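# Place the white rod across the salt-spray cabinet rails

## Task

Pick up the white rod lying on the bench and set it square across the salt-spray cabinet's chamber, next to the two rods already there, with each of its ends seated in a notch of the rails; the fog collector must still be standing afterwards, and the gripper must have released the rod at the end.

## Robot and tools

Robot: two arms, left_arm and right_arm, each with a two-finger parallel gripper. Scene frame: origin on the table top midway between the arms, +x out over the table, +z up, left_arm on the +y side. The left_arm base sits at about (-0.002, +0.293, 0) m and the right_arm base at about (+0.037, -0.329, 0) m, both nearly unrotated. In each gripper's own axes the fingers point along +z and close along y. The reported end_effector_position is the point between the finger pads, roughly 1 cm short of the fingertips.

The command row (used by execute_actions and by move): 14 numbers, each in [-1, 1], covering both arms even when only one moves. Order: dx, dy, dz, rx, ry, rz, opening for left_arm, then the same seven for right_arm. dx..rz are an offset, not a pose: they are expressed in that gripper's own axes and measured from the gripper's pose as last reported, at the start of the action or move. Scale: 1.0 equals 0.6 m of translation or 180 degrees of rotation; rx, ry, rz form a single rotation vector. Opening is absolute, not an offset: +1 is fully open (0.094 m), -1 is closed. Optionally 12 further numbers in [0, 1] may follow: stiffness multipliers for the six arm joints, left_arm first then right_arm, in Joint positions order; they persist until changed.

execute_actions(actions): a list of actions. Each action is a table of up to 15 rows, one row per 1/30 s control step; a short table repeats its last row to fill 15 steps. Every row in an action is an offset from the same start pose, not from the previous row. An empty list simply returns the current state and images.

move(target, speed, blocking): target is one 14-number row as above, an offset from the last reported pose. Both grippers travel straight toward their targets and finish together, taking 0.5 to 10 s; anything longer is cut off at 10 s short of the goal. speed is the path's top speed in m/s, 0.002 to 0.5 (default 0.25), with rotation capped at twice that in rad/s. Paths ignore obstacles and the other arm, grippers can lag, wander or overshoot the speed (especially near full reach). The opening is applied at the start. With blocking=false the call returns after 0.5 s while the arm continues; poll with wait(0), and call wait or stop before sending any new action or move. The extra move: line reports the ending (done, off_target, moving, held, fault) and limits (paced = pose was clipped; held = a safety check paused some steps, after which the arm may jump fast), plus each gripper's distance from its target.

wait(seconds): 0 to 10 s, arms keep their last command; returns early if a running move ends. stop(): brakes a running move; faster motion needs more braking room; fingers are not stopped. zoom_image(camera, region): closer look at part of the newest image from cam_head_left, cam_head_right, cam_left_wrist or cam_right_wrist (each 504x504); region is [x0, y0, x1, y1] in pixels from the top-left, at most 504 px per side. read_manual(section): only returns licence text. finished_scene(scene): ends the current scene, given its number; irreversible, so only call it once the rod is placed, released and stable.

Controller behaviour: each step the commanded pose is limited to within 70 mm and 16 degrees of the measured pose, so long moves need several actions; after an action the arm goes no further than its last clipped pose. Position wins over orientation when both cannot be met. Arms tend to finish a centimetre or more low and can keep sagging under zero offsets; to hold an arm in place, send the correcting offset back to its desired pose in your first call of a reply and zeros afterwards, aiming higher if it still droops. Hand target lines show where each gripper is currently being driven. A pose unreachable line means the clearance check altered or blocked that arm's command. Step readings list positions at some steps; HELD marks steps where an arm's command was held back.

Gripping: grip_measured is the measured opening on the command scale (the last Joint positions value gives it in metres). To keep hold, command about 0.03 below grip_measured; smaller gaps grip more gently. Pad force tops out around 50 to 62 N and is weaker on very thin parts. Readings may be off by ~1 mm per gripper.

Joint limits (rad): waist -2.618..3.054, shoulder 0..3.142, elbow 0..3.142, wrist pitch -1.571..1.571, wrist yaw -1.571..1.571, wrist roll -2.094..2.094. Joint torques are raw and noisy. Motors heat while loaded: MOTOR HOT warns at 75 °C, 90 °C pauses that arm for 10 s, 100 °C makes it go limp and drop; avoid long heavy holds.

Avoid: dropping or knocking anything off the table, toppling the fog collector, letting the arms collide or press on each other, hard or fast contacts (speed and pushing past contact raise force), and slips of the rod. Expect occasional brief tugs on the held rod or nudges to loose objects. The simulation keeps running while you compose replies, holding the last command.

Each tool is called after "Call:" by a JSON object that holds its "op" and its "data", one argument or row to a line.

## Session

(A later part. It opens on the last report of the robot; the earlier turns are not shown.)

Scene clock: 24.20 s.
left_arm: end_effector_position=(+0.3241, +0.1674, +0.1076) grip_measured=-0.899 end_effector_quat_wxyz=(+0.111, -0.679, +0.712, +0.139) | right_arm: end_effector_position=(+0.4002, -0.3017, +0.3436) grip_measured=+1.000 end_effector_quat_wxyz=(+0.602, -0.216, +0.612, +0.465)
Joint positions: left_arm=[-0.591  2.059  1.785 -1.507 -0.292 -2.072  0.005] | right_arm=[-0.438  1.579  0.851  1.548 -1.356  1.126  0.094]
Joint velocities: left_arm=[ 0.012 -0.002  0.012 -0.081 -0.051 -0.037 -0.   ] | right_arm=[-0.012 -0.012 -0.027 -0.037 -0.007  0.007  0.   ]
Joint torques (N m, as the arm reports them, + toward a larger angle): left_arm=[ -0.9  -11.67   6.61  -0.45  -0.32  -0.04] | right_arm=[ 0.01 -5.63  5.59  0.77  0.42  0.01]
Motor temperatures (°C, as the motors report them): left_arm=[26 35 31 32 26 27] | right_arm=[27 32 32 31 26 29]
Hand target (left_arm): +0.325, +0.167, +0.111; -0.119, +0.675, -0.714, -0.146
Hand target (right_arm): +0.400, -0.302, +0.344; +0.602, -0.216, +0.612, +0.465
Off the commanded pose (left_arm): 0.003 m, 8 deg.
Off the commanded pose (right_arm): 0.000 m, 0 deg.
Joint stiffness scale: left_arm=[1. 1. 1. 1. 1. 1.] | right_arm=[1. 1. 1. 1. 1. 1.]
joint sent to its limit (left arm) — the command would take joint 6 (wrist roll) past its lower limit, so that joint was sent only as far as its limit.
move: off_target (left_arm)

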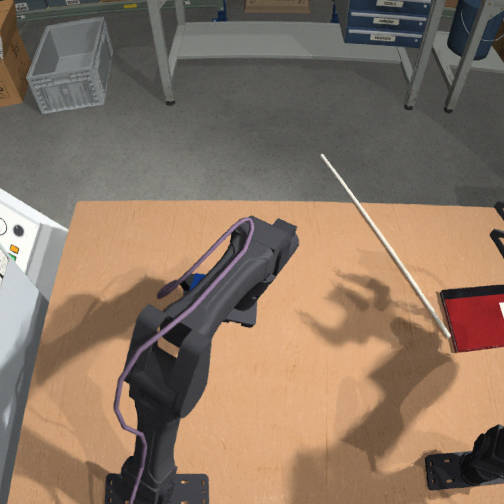

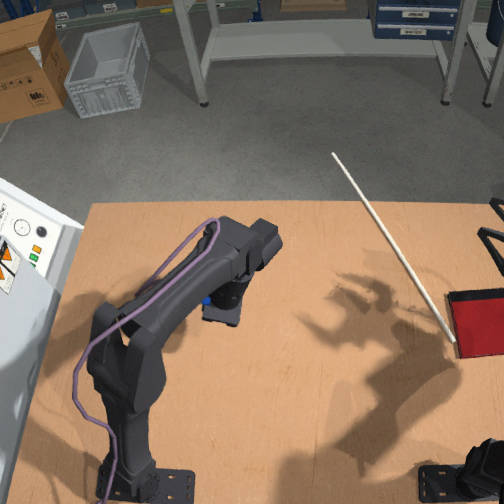

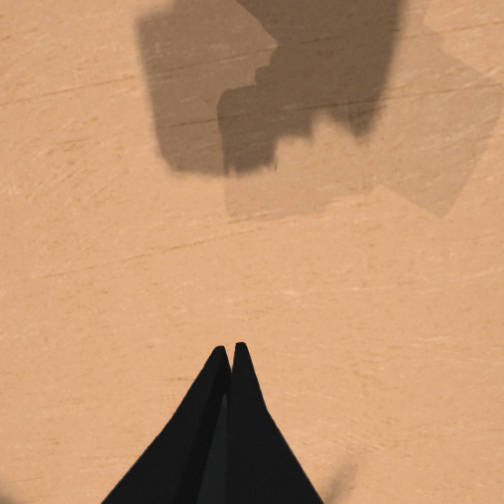

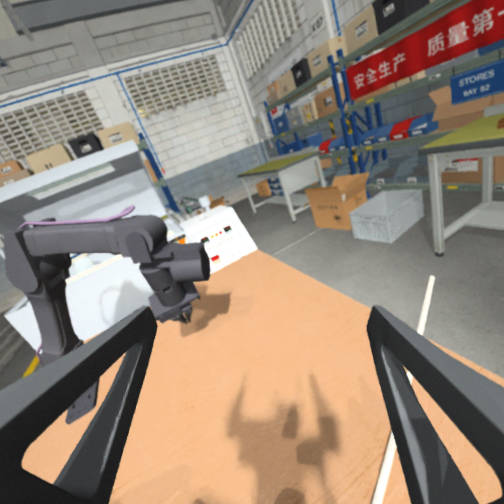

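Call:
{"op": "wait", "data": {
  "seconds": 0.5
}}

Scene clock: 24.87 s.
left_arm: end_effector_position=(+0.3238, +0.1675, +0.1076) grip_measured=-0.899 end_effector_quat_wxyz=(+0.111, -0.679, +0.712, +0.140) | right_arm: end_effector_position=(+0.4002, -0.3017, +0.3436) grip_measured=+1.000 end_effector_quat_wxyz=(+0.602, -0.216, +0.612, +0.465)
Joint positions: left_arm=[-0.591  2.059  1.785 -1.508 -0.292 -2.072  0.005] | right_arm=[-0.438  1.579  0.851  1.548 -1.356  1.126  0.094]
Joint velocities: left_arm=[-0.007  0.002 -0.012  0.007 -0.037 -0.007  0.002] | right_arm=[-0.027 -0.017  0.002 -0.037 -0.022 -0.007  0.   ]
Joint torques (N m, as the arm reports them, + toward a larger angle): left_arm=[ -0.91 -11.62   6.58  -0.44  -0.32  -0.04] | right_arm=[-0.02 -5.56  5.6   0.78  0.41  0.02]
Motor temperatures (°C, as the motors report them): left_arm=[26 36 31 32 26 27] | right_arm=[27 32 32 31 26 29]
Hand target (left_arm): +0.325, +0.167, +0.111; -0.119, +0.675, -0.714, -0.146
Hand target (right_arm): +0.400, -0.302, +0.344; +0.602, -0.216, +0.612, +0.465
Off the commanded pose (left_arm): 0.003 m, 8 deg.
Off the commanded pose (right_arm): 0.000 m, 0 deg.
Joint stiffness scale: left_arm=[1. 1. 1. 1. 1. 1.] | right_arm=[1. 1. 1. 1. 1. 1.]
wait: 0.50 s; at rest from the start

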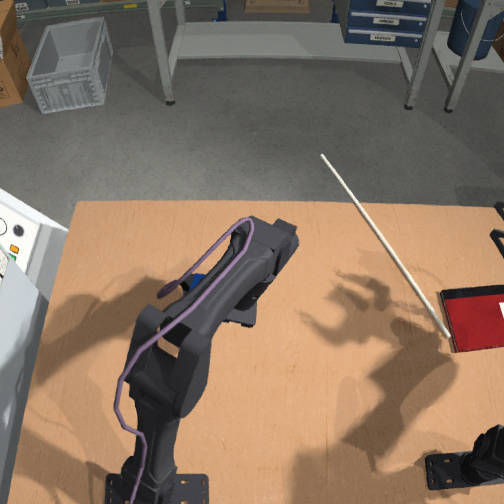

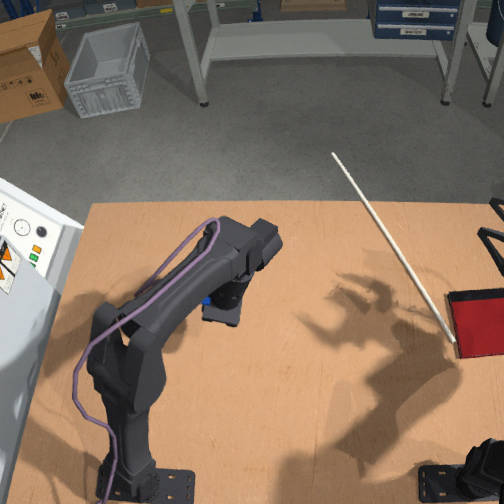

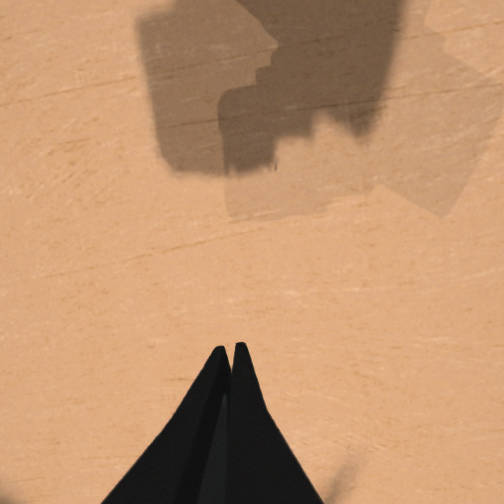

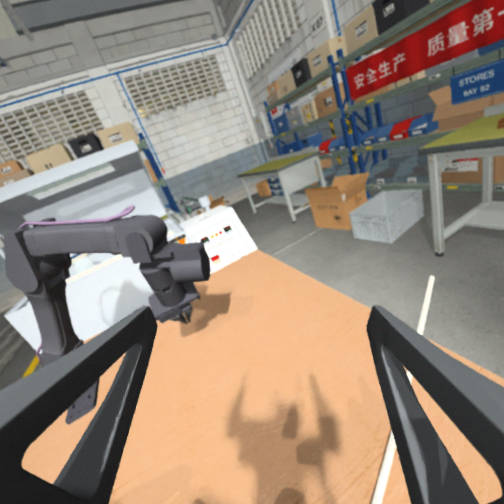

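Call:
{"op": "move", "data": {
  "target": [0,0,-0.15,0,0.12,0,0.3, 0,0,0,0.25,0,0,1],
  "speed": 0.2
}}

Scene clock: 30.90 s.
left_arm: end_effector_position=(+0.3264, +0.1306, +0.1790) grip_measured=+0.298 end_effector_quat_wxyz=(-0.011, -0.691, +0.722, -0.020) | right_arm: end_effector_position=(+0.4035, -0.3023, +0.3288) grip_measured=+1.000 end_effector_quat_wxyz=(+0.631, +0.031, +0.751, +0.192)
Joint positions: left_arm=[-0.518  1.937  1.946 -1.549  0.035 -1.972  0.061] | right_arm=[-0.106  0.99   0.838  0.013 -0.346  0.289  0.094]
Joint velocities: left_arm=[ 0.007 -0.002 -0.002 -0.007 -0.007 -0.007 -0.   ] | right_arm=[-0.017  0.017  0.012  0.007 -0.095  0.037  0.   ]
Joint torques (N m, as the arm reports them, + toward a larger angle): left_arm=[  0.88 -13.32   6.71   0.02   0.07   0.07] | right_arm=[ 0.63 -3.27  9.09  1.69  0.04 -0.03]
Motor temperatures (°C, as the motors report them): left_arm=[26 37 32 32 26 27] | right_arm=[27 32 32 31 27 29]
Hand target (left_arm): +0.326, +0.135, +0.191; +0.008, +0.692, -0.721, +0.030
Hand target (right_arm): +0.399, -0.301, +0.340; +0.637, +0.027, +0.747, +0.188
Off the commanded pose (left_arm): 0.014 m, 4 deg.
Off the commanded pose (right_arm): 0.015 m, 1 deg.
Joint stiffness scale: left_arm=[1. 1. 1. 1. 1. 1.] | right_arm=[1. 1. 1. 1. 1. 1.]
joint sent to its limit (left arm) — the command would take joint 4 (wrist pitch) past its lower limit, so that joint was sent only as far as its limit.
move: off_target (left_arm, right_arm)

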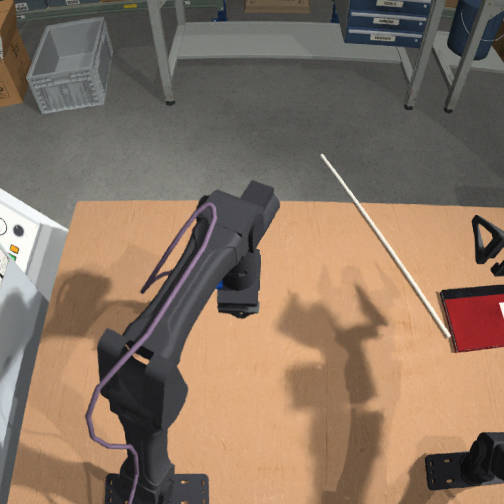

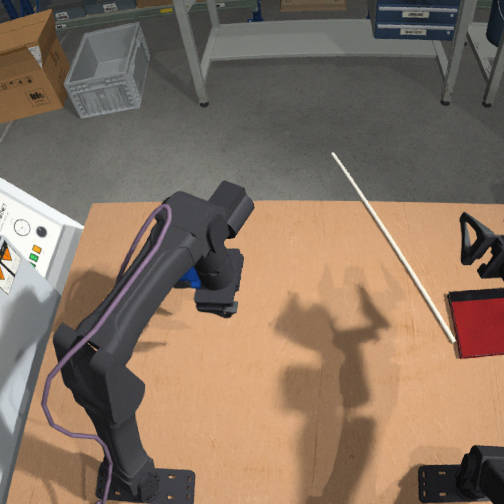

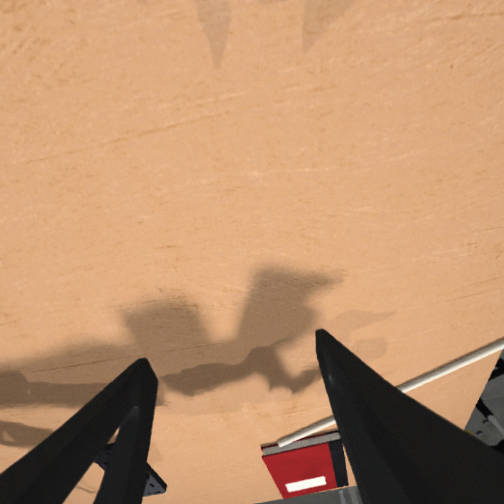

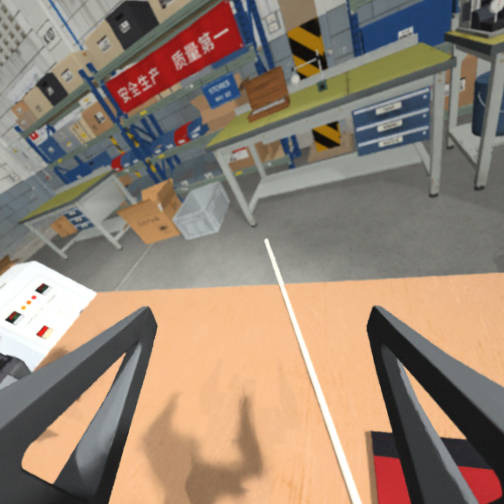

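Call:
{"op": "move", "data": {
  "target": [-0.28,0.03,-0.03,0.1,0,0,0.3, 0.326,-0.042,0.2275,0.003,0.3535,-0.1406,0.4],
  "speed": 0.2
}}

Scene clock: 35.40 s.
left_arm: end_effector_position=(+0.3160, +0.2952, +0.1872) grip_measured=+0.299 end_effector_quat_wxyz=(+0.094, -0.684, +0.711, -0.129) | right_arm: end_effector_position=(+0.5010, -0.2352, +0.1192) grip_measured=+0.403 end_effector_quat_wxyz=(+0.174, -0.228, +0.957, +0.037)
Joint positions: left_arm=[-0.032  1.467  1.394 -1.184  0.067 -1.501  0.061] | right_arm=[ 0.15   2.031  1.78  -0.976 -0.097 -0.29   0.066]
Joint velocities: left_arm=[-0.002 -0.007  0.007 -0.139  0.037 -0.037 -0.001] | right_arm=[-0.017 -0.022  0.012  0.037 -0.007 -0.066  0.   ]
Joint torques (N m, as the arm reports them, + toward a larger angle): left_arm=[ 0.77 -9.07  4.58  0.87  0.09  0.09] | right_arm=[  0.52 -10.33   8.22   0.8   -0.04  -0.02]
Motor temperatures (°C, as the motors report them): left_arm=[26 38 32 32 26 27] | right_arm=[27 32 33 32 26 29]
Hand target (left_arm): +0.313, +0.297, +0.189; -0.100, +0.683, -0.711, +0.134
Hand target (right_arm): +0.499, -0.234, +0.122; +0.168, -0.233, +0.957, +0.034
Off the commanded pose (left_arm): 0.005 m, 1 deg.
Off the commanded pose (right_arm): 0.001 m, 1 deg.
Joint stiffness scale: left_arm=[1. 1. 1. 1. 1. 1.] | right_arm=[1. 1. 1. 1. 1. 1.]
move: done

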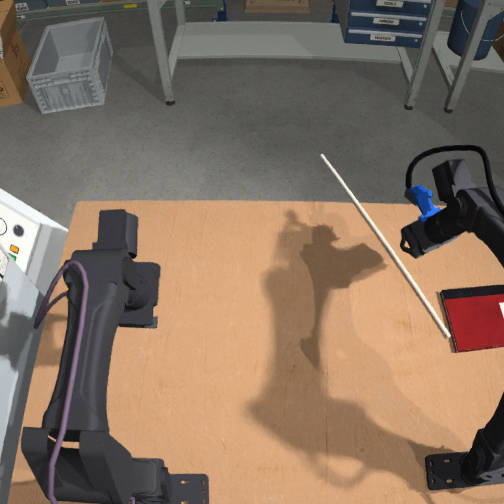

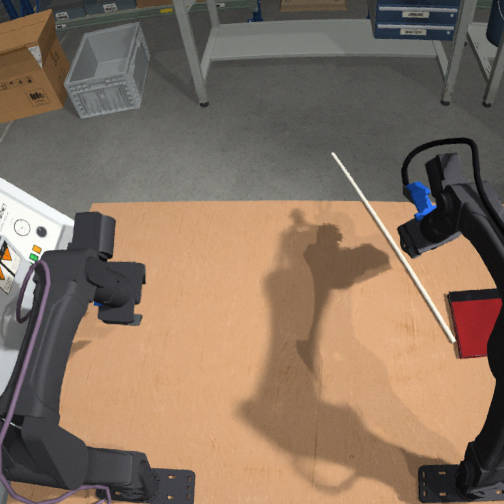

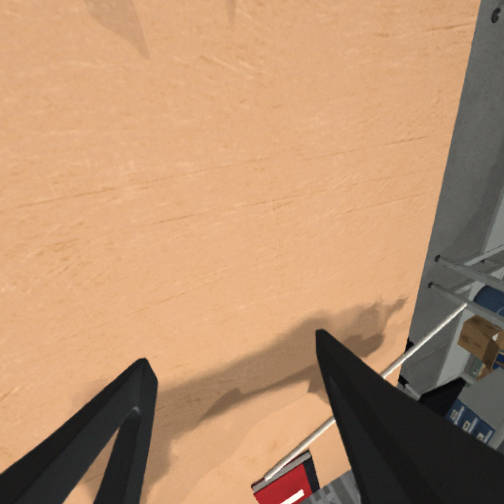

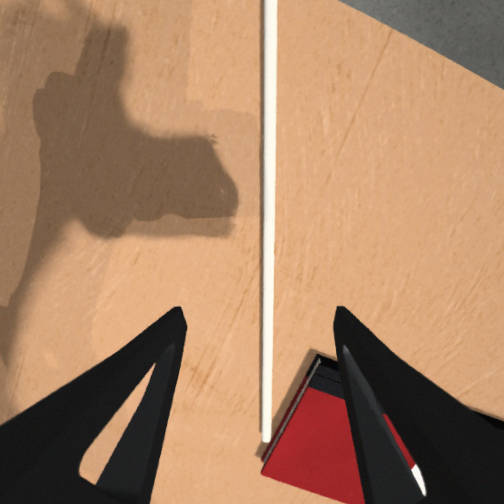

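Call:
{"op": "move", "data": {
  "target": [0,0,0,0,0,0,0.3, 0,-0.008,0.15,0,0,0,0.2],
  "speed": 0.1
}}

Scene clock: 37.13 s.
left_arm: end_effector_position=(+0.3161, +0.2951, +0.1873) grip_measured=+0.299 end_effector_quat_wxyz=(+0.094, -0.684, +0.712, -0.129) | right_arm: end_effector_position=(+0.5308, -0.2280, +0.0374) grip_measured=+0.203 end_effector_quat_wxyz=(+0.169, -0.228, +0.958, +0.038)
Joint positions: left_arm=[-0.032  1.467  1.394 -1.183  0.068 -1.5    0.061] | right_arm=[ 0.155  2.208  1.73  -0.757 -0.096 -0.284  0.057]
Joint velocities: left_arm=[-0.002 -0.012 -0.002 -0.022  0.037  0.022  0.   ] | right_arm=[ 0.002  0.022 -0.002  0.022  0.037  0.051 -0.   ]
Joint torques (N m, as the arm reports them, + toward a larger angle): left_arm=[-0.05 -6.87  5.73  0.78  0.06  0.  ] | right_arm=[  0.59 -11.88   5.68   1.16  -0.06   0.04]
Motor temperatures (°C, as the motors report them): left_arm=[26 37 32 32 26 27] | right_arm=[27 32 33 32 26 29]
Hand target (left_arm): +0.316, +0.295, +0.187; -0.094, +0.684, -0.711, +0.129
Hand target (right_arm): +0.532, -0.225, +0.035; +0.174, -0.228, +0.957, +0.037
Off the commanded pose (left_arm): 0.000 m, 0 deg.
Off the commanded pose (right_arm): 0.003 m, 1 deg.
Joint stiffness scale: left_arm=[1. 1. 1. 1. 1. 1.] | right_arm=[1. 1. 1. 1. 1. 1.]
move: done

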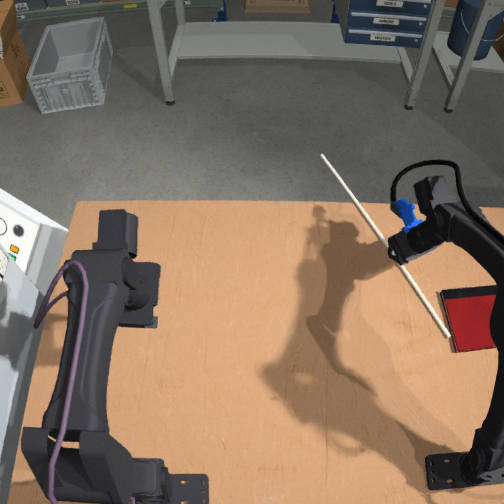

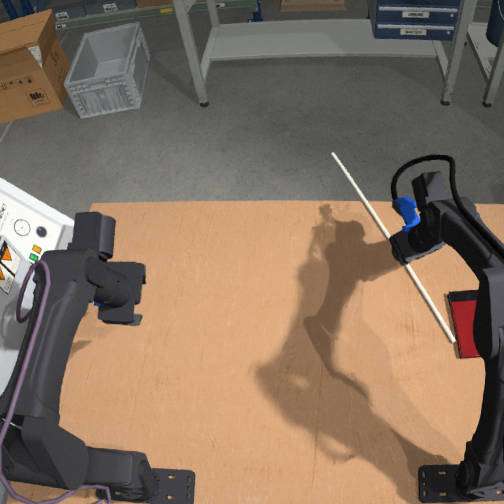

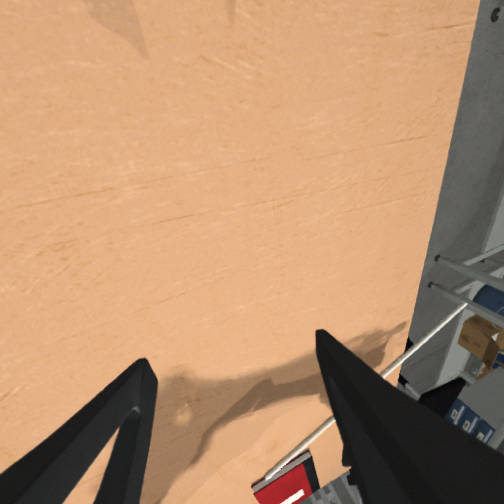

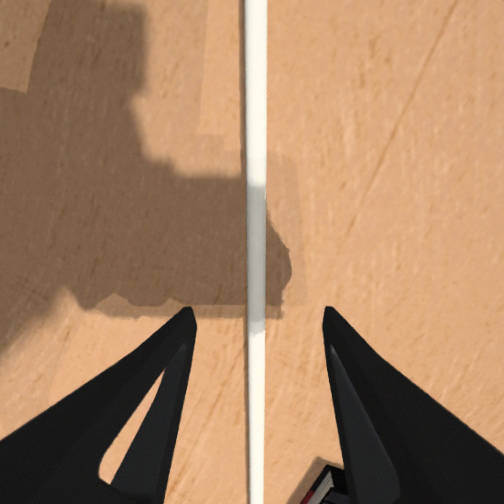

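Call:
{"op": "move", "data": {
  "target": [0,0,0,0,0,0,0.3, 0.018,0,0.052,0,0.06,0,0.0],
  "speed": 0.04
}}

Scene clock: 39.90 s.
left_arm: end_effector_position=(+0.3161, +0.2951, +0.1873) grip_measured=+0.299 end_effector_quat_wxyz=(+0.094, -0.684, +0.712, -0.129) | right_arm: end_effector_position=(+0.5352, -0.2292, +0.0078) grip_measured=+0.003 end_effector_quat_wxyz=(+0.092, -0.231, +0.969, +0.018)
Joint positions: left_arm=[-0.032  1.467  1.394 -1.183  0.068 -1.5    0.061] | right_arm=[ 0.168  2.402  1.984 -0.972 -0.046 -0.283  0.047]
Joint velocities: left_arm=[ 0.007 -0.002  0.007 -0.051 -0.051 -0.051 -0.   ] | right_arm=[-0.012 -0.007  0.012 -0.022 -0.037  0.022  0.001]
Joint torques (N m, as the arm reports them, + toward a larger angle): left_arm=[-0.07 -6.88  5.74  0.79  0.07  0.01] | right_arm=[  0.72 -12.16   7.61   0.53   0.02   0.06]
Motor temperatures (°C, as the motors report them): left_arm=[26 37 32 32 26 27] | right_arm=[27 33 33 32 26 29]
Hand target (left_arm): +0.316, +0.295, +0.187; -0.094, +0.684, -0.712, +0.129
Hand target (right_arm): +0.531, -0.228, +0.005; +0.079, -0.232, +0.969, +0.015
Off the commanded pose (left_arm): 0.000 m, 0 deg.
Off the commanded pose (right_arm): 0.005 m, 2 deg.
Joint stiffness scale: left_arm=[1. 1. 1. 1. 1. 1.] | right_arm=[1. 1. 1. 1. 1. 1.]
move: done

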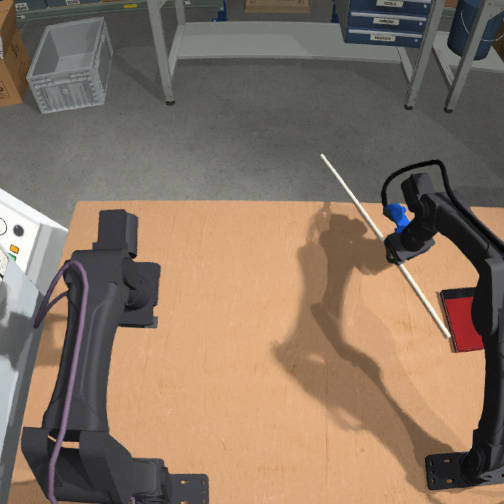

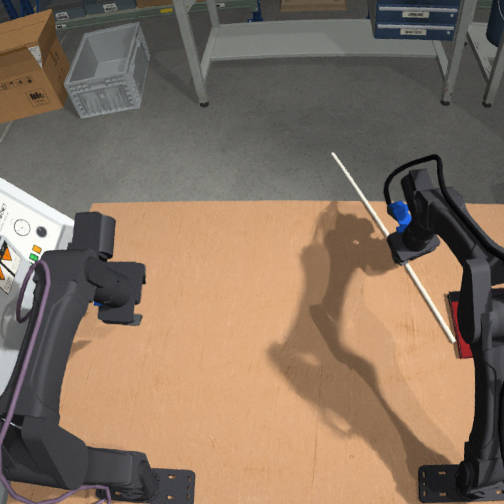

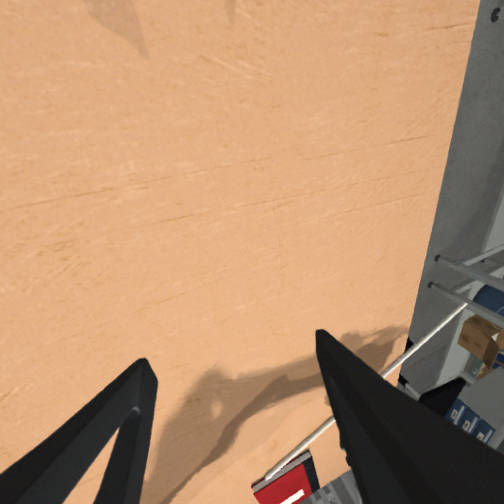

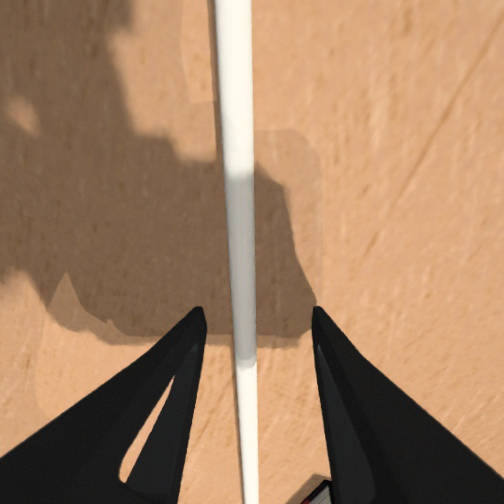

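Call:
{"op": "move", "data": {
  "target": [0,0,0,0,0,0,0.3, 0.004,0.01,0.018,0,0,0,-0.3],
  "speed": 0.02
}}

Scene clock: 41.00 s.
left_arm: end_effector_position=(+0.3161, +0.2951, +0.1873) grip_measured=+0.299 end_effector_quat_wxyz=(+0.094, -0.684, +0.712, -0.129) | right_arm: end_effector_position=(+0.5347, -0.2291, +0.0070) grip_measured=-0.297 end_effector_quat_wxyz=(+0.094, -0.229, +0.969, +0.018)
Joint positions: left_arm=[-0.032  1.467  1.394 -1.183  0.068 -1.5    0.061] | right_arm=[ 0.169  2.394  1.966 -0.956 -0.046 -0.278  0.033]
Joint velocities: left_arm=[-0.017 -0.012 -0.012 -0.081 -0.022 -0.007  0.   ] | right_arm=[-0.007 -0.022  0.002 -0.037 -0.066 -0.051 -0.   ]
Joint torques (N m, as the arm reports them, + toward a larger angle): left_arm=[-0.07 -6.87  5.74  0.79  0.07  0.01] | right_arm=[  1.08 -12.42   3.99   1.    -0.03   0.07]
Motor temperatures (°C, as the motors report them): left_arm=[26 37 32 32 26 27] | right_arm=[27 34 33 32 26 29]
Hand target (left_arm): +0.316, +0.295, +0.187; -0.094, +0.684, -0.712, +0.129
Hand target (right_arm): +0.532, -0.224, -0.003; +0.091, -0.231, +0.969, +0.018
Off the commanded pose (left_arm): 0.000 m, 0 deg.
Off the commanded pose (right_arm): 0.012 m, 0 deg.
Joint stiffness scale: left_arm=[1. 1. 1. 1. 1. 1.] | right_arm=[1. 1. 1. 1. 1. 1.]
move: off_target (right_arm)

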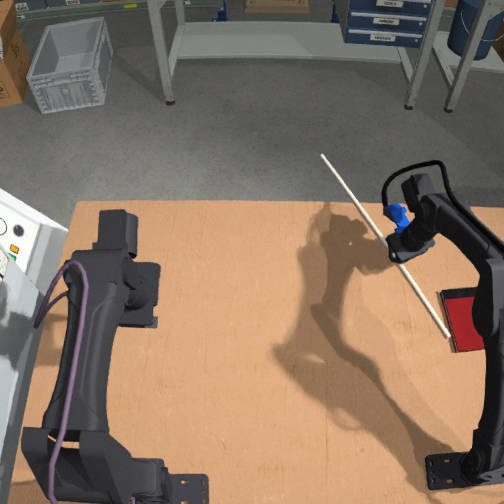

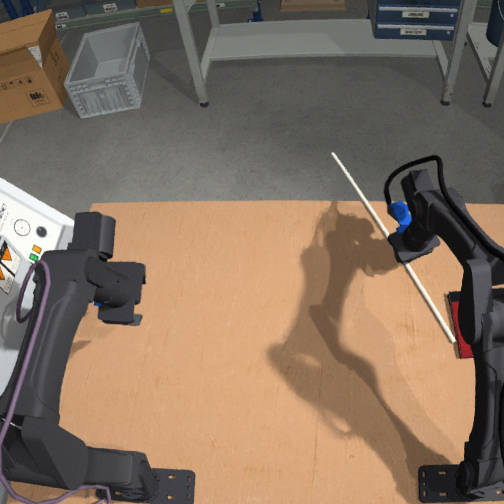

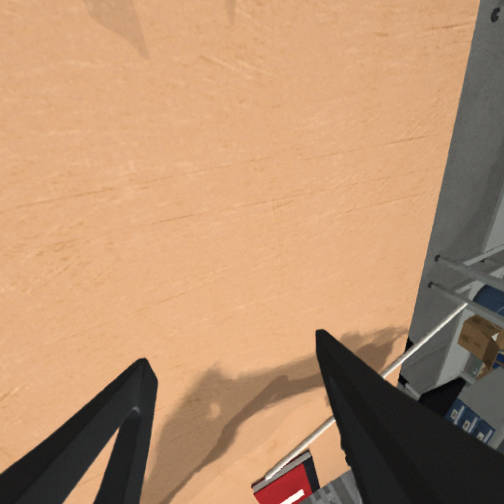

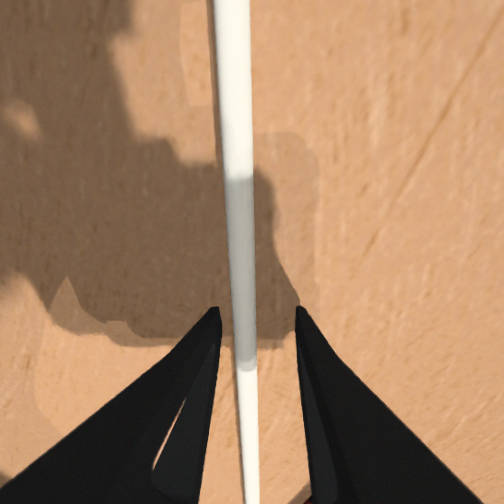

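On the table. Close.

Call:
{"op": "move", "data": {
  "target": [0,0,0,0,0,0,0.3, 0,0,0.004,0,0,0,-0.855],
  "speed": 0.02
}}

Scene clock: 41.90 s.
left_arm: end_effector_position=(+0.3161, +0.2951, +0.1873) grip_measured=+0.299 end_effector_quat_wxyz=(+0.094, -0.684, +0.712, -0.129) | right_arm: end_effector_position=(+0.5347, -0.2283, +0.0072) grip_measured=-0.819 end_effector_quat_wxyz=(+0.095, -0.228, +0.969, +0.020)
Joint positions: left_arm=[-0.032  1.467  1.394 -1.183  0.068 -1.5    0.061] | right_arm=[ 0.169  2.394  1.966 -0.956 -0.049 -0.277  0.009]
Joint velocities: left_arm=[-0.002 -0.017 -0.012  0.007  0.037 -0.007  0.   ] | right_arm=[ 0.017 -0.027  0.012  0.051  0.007 -0.051 -0.001]
Joint torques (N m, as the arm reports them, + toward a larger angle): left_arm=[-0.04 -6.86  5.73  0.79  0.07  0.  ] | right_arm=[ -0.04 -12.8    5.97   0.84  -0.02   0.01]
Motor temperatures (°C, as the motors report them): left_arm=[26 37 32 32 26 27] | right_arm=[27 34 33 32 26 29]
Hand target (left_arm): +0.316, +0.295, +0.187; -0.094, +0.684, -0.712, +0.129
Hand target (right_arm): +0.535, -0.229, +0.005; +0.094, -0.228, +0.969, +0.018
Off the commanded pose (left_arm): 0.000 m, 0 deg.
Off the commanded pose (right_arm): 0.003 m, 0 deg.
Joint stiffness scale: left_arm=[1. 1. 1. 1. 1. 1.] | right_arm=[1. 1. 1. 1. 1. 1.]
move: done

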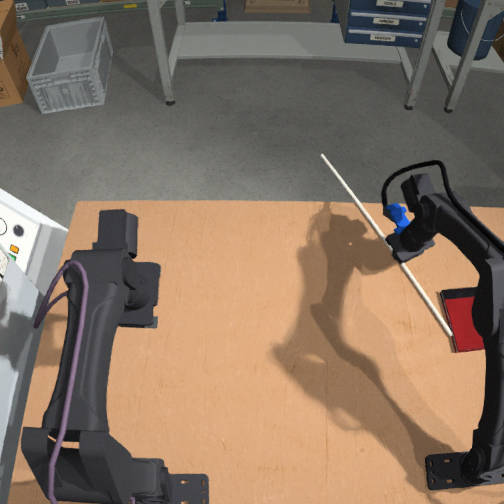

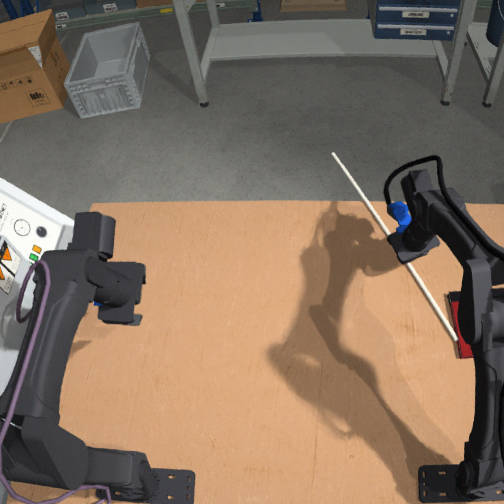

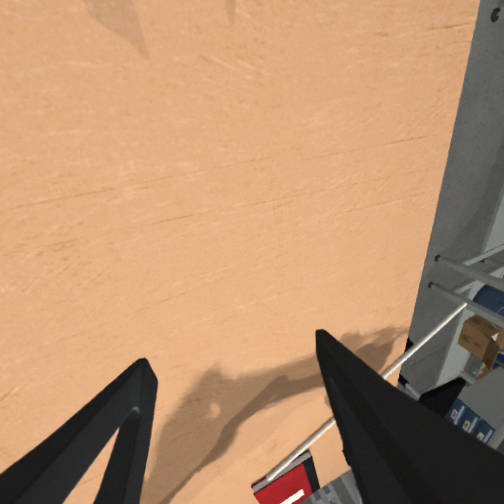

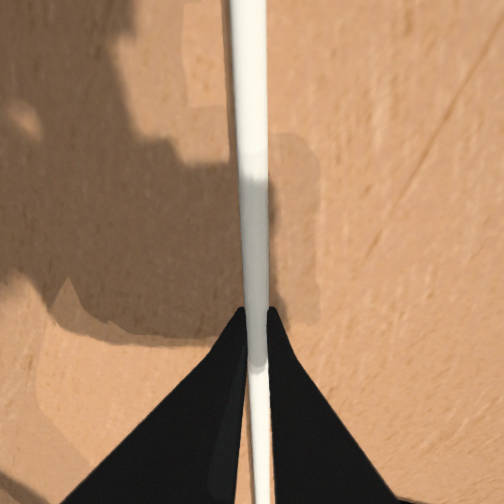

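Call:
{"op": "move", "data": {
  "target": [0,0,0,0,0,0,0.3, -0.0225,0,-0.1146,0,0,0,-0.855],
  "speed": 0.05
}}

Scene clock: 44.90 s.
left_arm: end_effector_position=(+0.3161, +0.2951, +0.1873) grip_measured=+0.299 end_effector_quat_wxyz=(+0.094, -0.684, +0.712, -0.129) | right_arm: end_effector_position=(+0.5300, -0.2292, +0.0573) grip_measured=-0.819 end_effector_quat_wxyz=(+0.076, -0.227, +0.971, +0.021)
Joint positions: left_arm=[-0.032  1.467  1.394 -1.183  0.068 -1.5    0.061] | right_arm=[ 0.169  2.394  2.172 -1.199 -0.049 -0.275  0.009]
Joint velocities: left_arm=[ 0.002  0.002  0.007 -0.022  0.007  0.007  0.001] | right_arm=[ 0.002 -0.002 -0.017  0.066  0.007  0.051 -0.001]
Joint torques (N m, as the arm reports them, + toward a larger angle): left_arm=[-0.05 -6.87  5.73  0.78  0.07  0.  ] | right_arm=[ -0.06 -15.16   8.06   0.61  -0.07  -0.01]
Motor temperatures (°C, as the motors report them): left_arm=[26 36 32 32 26 27] | right_arm=[27 36 33 31 26 29]
Hand target (left_arm): +0.316, +0.295, +0.187; -0.094, +0.684, -0.712, +0.129
Hand target (right_arm): +0.534, -0.229, +0.077; +0.095, -0.228, +0.969, +0.020
Off the commanded pose (left_arm): 0.000 m, 0 deg.
Off the commanded pose (right_arm): 0.020 m, 2 deg.
Joint stiffness scale: left_arm=[1. 1. 1. 1. 1. 1.] | right_arm=[1. 1. 1. 1. 1. 1.]
move: off_target (right_arm)

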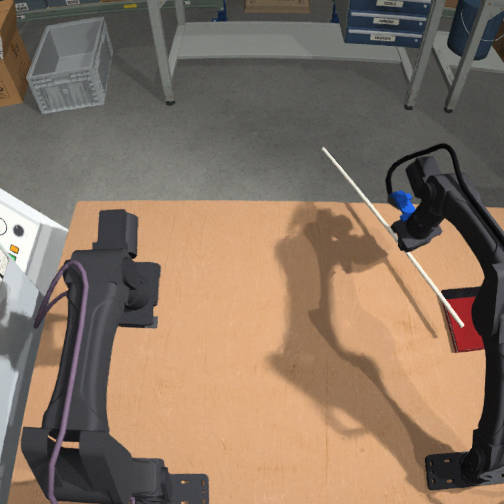

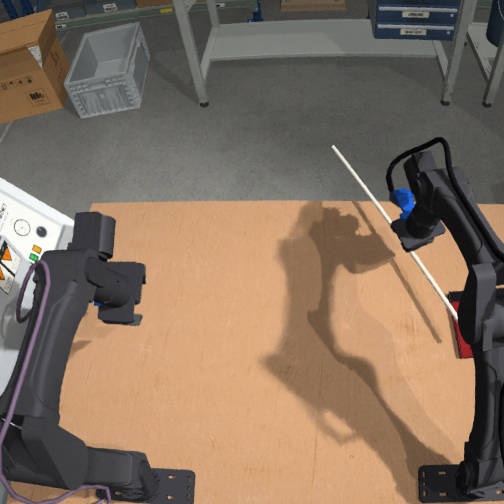

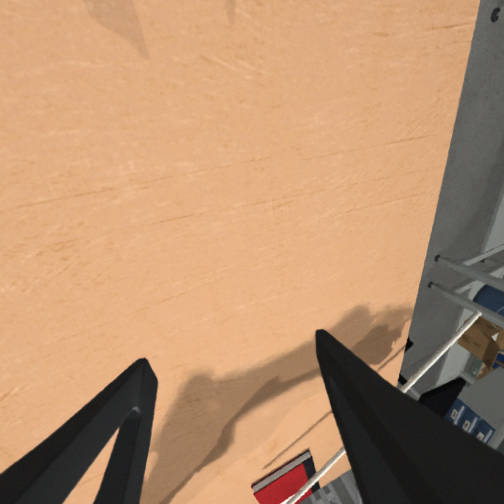

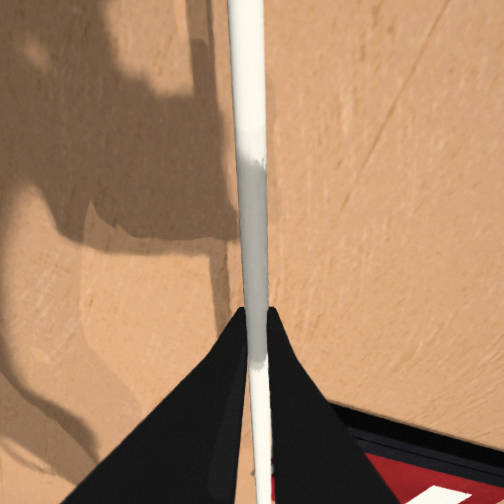

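Call:
{"op": "move", "data": {
  "target": [0.172,0.043,-0.059,0.17,0,0,-0.2, 0.009,0.438,-0.10,-0.056,-0.008,-0.352,-0.855],
  "speed": 0.1
}}

Scene clock: 51.90 s.
left_arm: end_effector_position=(+0.2815, +0.1935, +0.2124) grip_measured=-0.199 end_effector_quat_wxyz=(+0.266, -0.636, +0.658, -0.303) | right_arm: end_effector_position=(+0.4037, -0.0058, +0.1134) grip_measured=-0.818 end_effector_quat_wxyz=(-0.067, +0.705, -0.704, -0.046)
Joint positions: left_arm=[-0.605  1.004  0.929 -0.718 -0.325 -1.933  0.038] | right_arm=[ 0.671  2.389  2.389 -1.446 -0.104 -0.882  0.009]
Joint velocities: left_arm=[ 0.007 -0.007 -0.002  0.022 -0.037  0.037 -0.   ] | right_arm=[-0.017 -0.002  0.007 -0.037  0.007 -0.037  0.   ]
Joint torques (N m, as the arm reports them, + toward a larger angle): left_arm=[-1.03 -4.81  5.16  1.49 -0.32  0.  ] | right_arm=[  0.28 -12.61   7.89   0.54  -0.29  -0.02]
Motor temperatures (°C, as the motors report them): left_arm=[26 36 32 33 26 27] | right_arm=[27 38 33 31 26 29]
Hand target (left_arm): +0.278, +0.196, +0.214; -0.274, +0.633, -0.655, +0.306
Hand target (right_arm): +0.400, -0.002, +0.118; -0.068, +0.708, -0.700, -0.055
Off the commanded pose (left_arm): 0.008 m, 1 deg.
Off the commanded pose (right_arm): 0.007 m, 2 deg.
Joint stiffness scale: left_arm=[1. 1. 1. 1. 1. 1.] | right_arm=[1. 1. 1. 1. 1. 1.]
move: done

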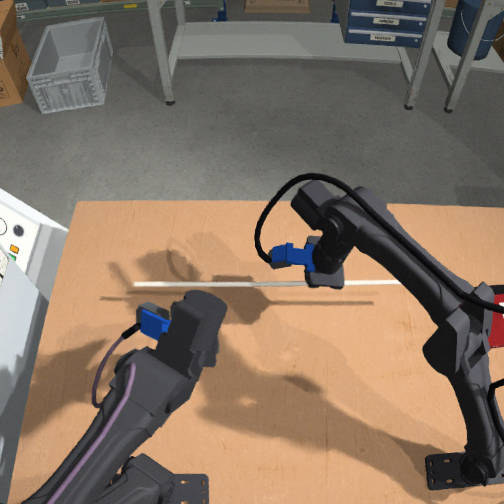

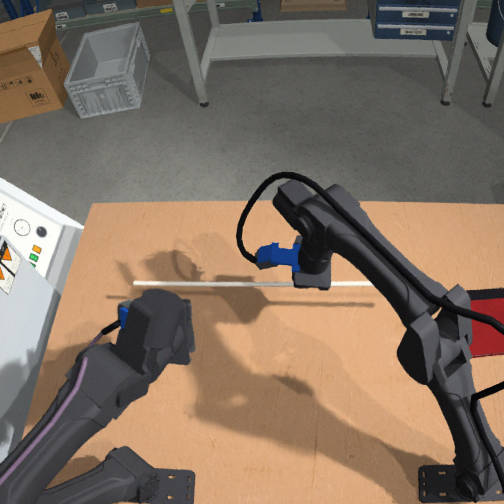

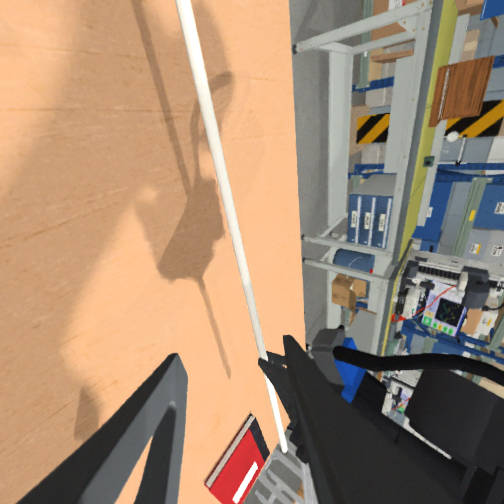

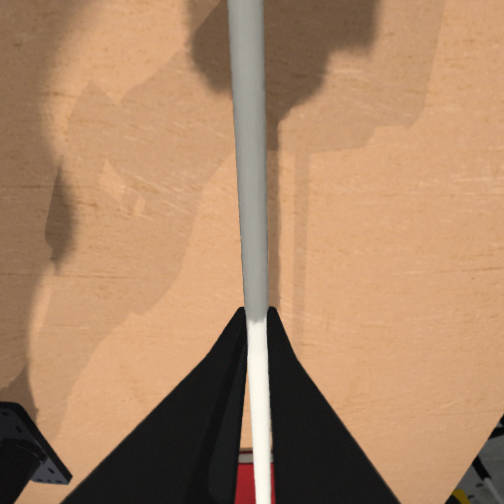

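Call:
{"op": "move", "data": {
  "target": [0.17,-0.013,0.137,-0.004,0.090,0.082,-0.2, 0,0.067,-0.018,0.022,-0.007,0.137,-0.855],
  "speed": 0.08
}}

Scene clock: 56.80 s.
left_arm: end_effector_position=(+0.3395, +0.0966, +0.1612) grip_measured=-0.199 end_effector_quat_wxyz=(+0.202, -0.510, +0.763, -0.341) | right_arm: end_effector_position=(+0.3608, -0.0135, +0.1112) grip_measured=-0.818 end_effector_quat_wxyz=(+0.063, -0.536, +0.841, +0.038)
Joint positions: left_arm=[-0.635  1.363  0.943 -0.339 -0.083 -1.704  0.038] | right_arm=[ 0.739  2.16   1.995 -1.268 -0.052 -0.38   0.009]
Joint velocities: left_arm=[-0.007 -0.022  0.007 -0.066 -0.007  0.051 -0.001] | right_arm=[-0.012  0.017  0.002 -0.081 -0.066 -0.022 -0.   ]
Joint torques (N m, as the arm reports them, + toward a larger angle): left_arm=[-0.97 -5.29  8.14  1.58  0.03  0.13] | right_arm=[  0.61 -13.4    5.51   0.94  -0.01   0.07]
Motor temperatures (°C, as the motors report them): left_arm=[26 35 32 34 26 27] | right_arm=[27 39 33 31 26 29]
Hand target (left_arm): +0.343, +0.088, +0.169; +0.205, -0.498, +0.767, -0.350
Hand target (right_arm): +0.363, -0.008, +0.123; +0.088, -0.535, +0.839, +0.042
Off the commanded pose (left_arm): 0.012 m, 2 deg.
Off the commanded pose (right_arm): 0.013 m, 3 deg.
Joint stiffness scale: left_arm=[1. 1. 1. 1. 1. 1.] | right_arm=[1. 1. 1. 1. 1. 1.]
move: off_target (left_arm, right_arm)

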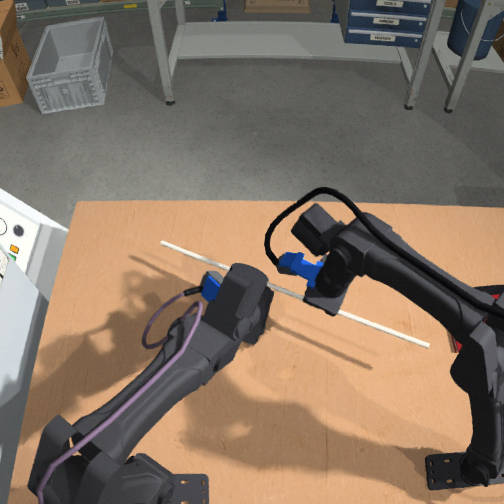

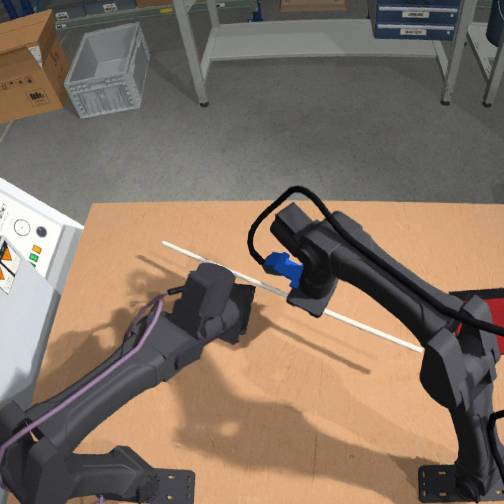

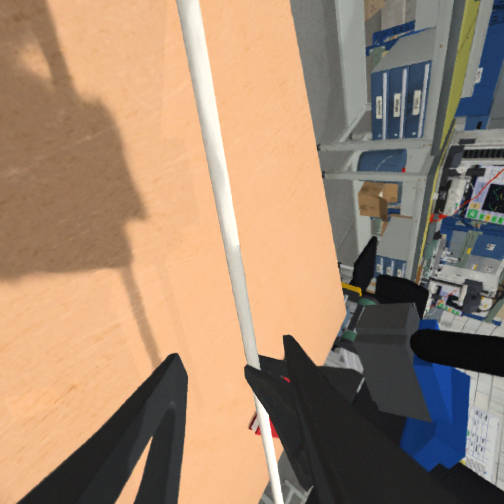

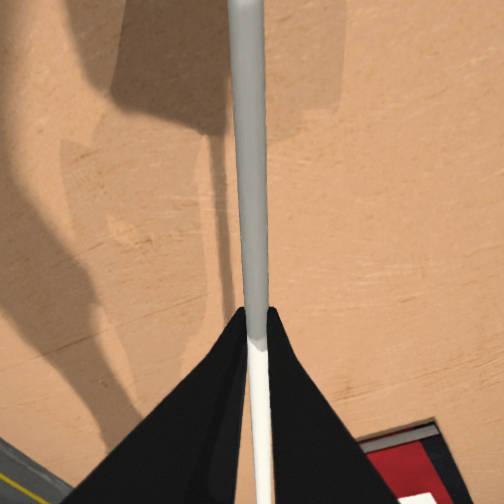

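Call:
{"op": "move", "data": {
  "target": [0.02,-0.008,0.07,0,0,0,-0.2, 0,0,-0.015,-0.14,-0.025,0,-0.855],
  "speed": 0.06
}}

Scene clock: 61.47 s.
left_arm: end_effector_position=(+0.3599, +0.0778, +0.1303) grip_measured=-0.199 end_effector_quat_wxyz=(+0.193, -0.513, +0.766, -0.335) | right_arm: end_effector_position=(+0.3603, -0.0166, +0.1138) grip_measured=-0.818 end_effector_quat_wxyz=(-0.025, -0.535, +0.813, +0.229)
Joint positions: left_arm=[-0.647  1.512  0.96  -0.228 -0.082 -1.72   0.038] | right_arm=[ 0.577  2.344  2.246 -1.523 -0.462 -0.586  0.009]
Joint velocities: left_arm=[ 0.007  0.002 -0.012  0.066 -0.022 -0.022 -0.   ] | right_arm=[-0.012 -0.012  0.012 -0.081  0.007 -0.066 -0.   ]
Joint torques (N m, as the arm reports them, + toward a larger angle): left_arm=[-1.02 -6.71  7.96  1.55 -0.17  0.  ] | right_arm=[ -0.55 -12.05   7.63   0.22  -0.6   -0.08]
Motor temperatures (°C, as the motors report them): left_arm=[26 35 33 34 26 27] | right_arm=[27 39 33 31 26 29]
Hand target (left_arm): +0.366, +0.072, +0.137; +0.201, -0.510, +0.763, -0.341
Hand target (right_arm): +0.360, -0.014, +0.120; -0.023, -0.535, +0.809, +0.243
Off the commanded pose (left_arm): 0.011 m, 1 deg.
Off the commanded pose (right_arm): 0.007 m, 2 deg.
Joint stiffness scale: left_arm=[1. 1. 1. 1. 1. 1.] | right_arm=[1. 1. 1. 1. 1. 1.]
move: off_target (left_arm)

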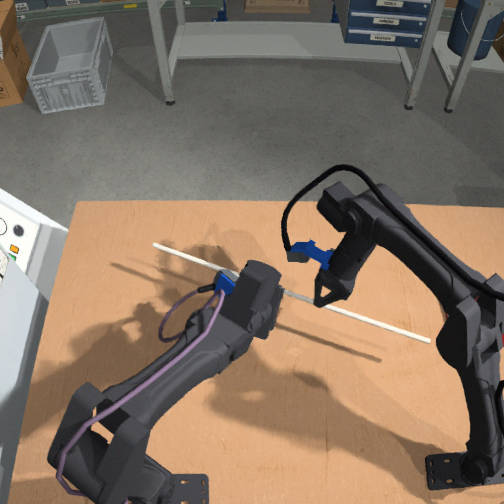

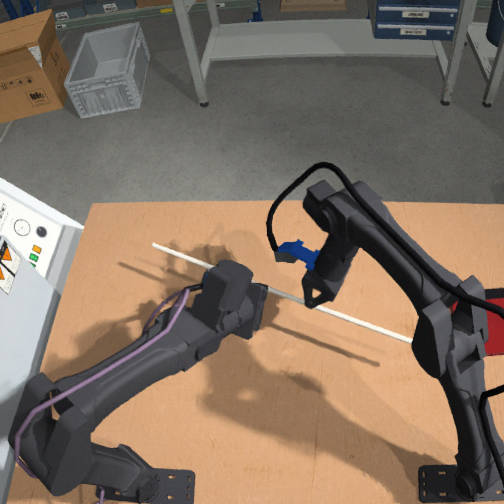

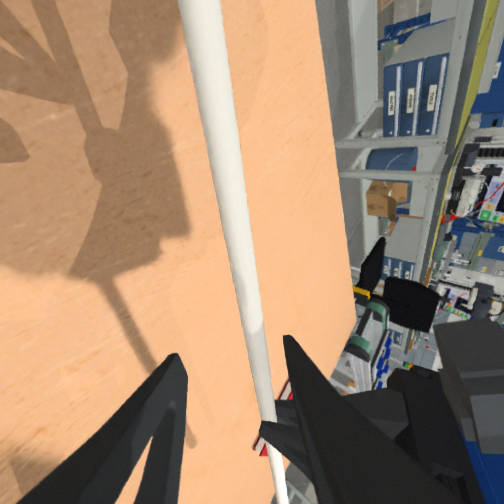

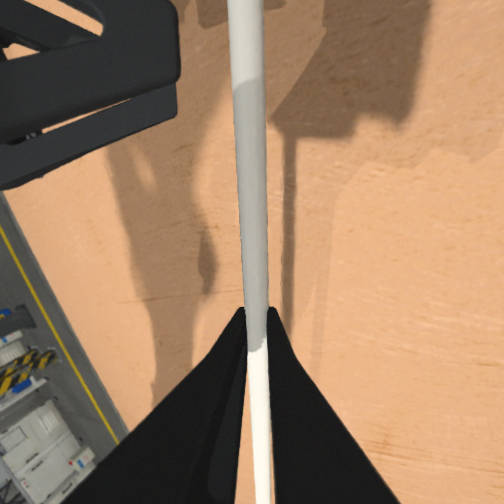

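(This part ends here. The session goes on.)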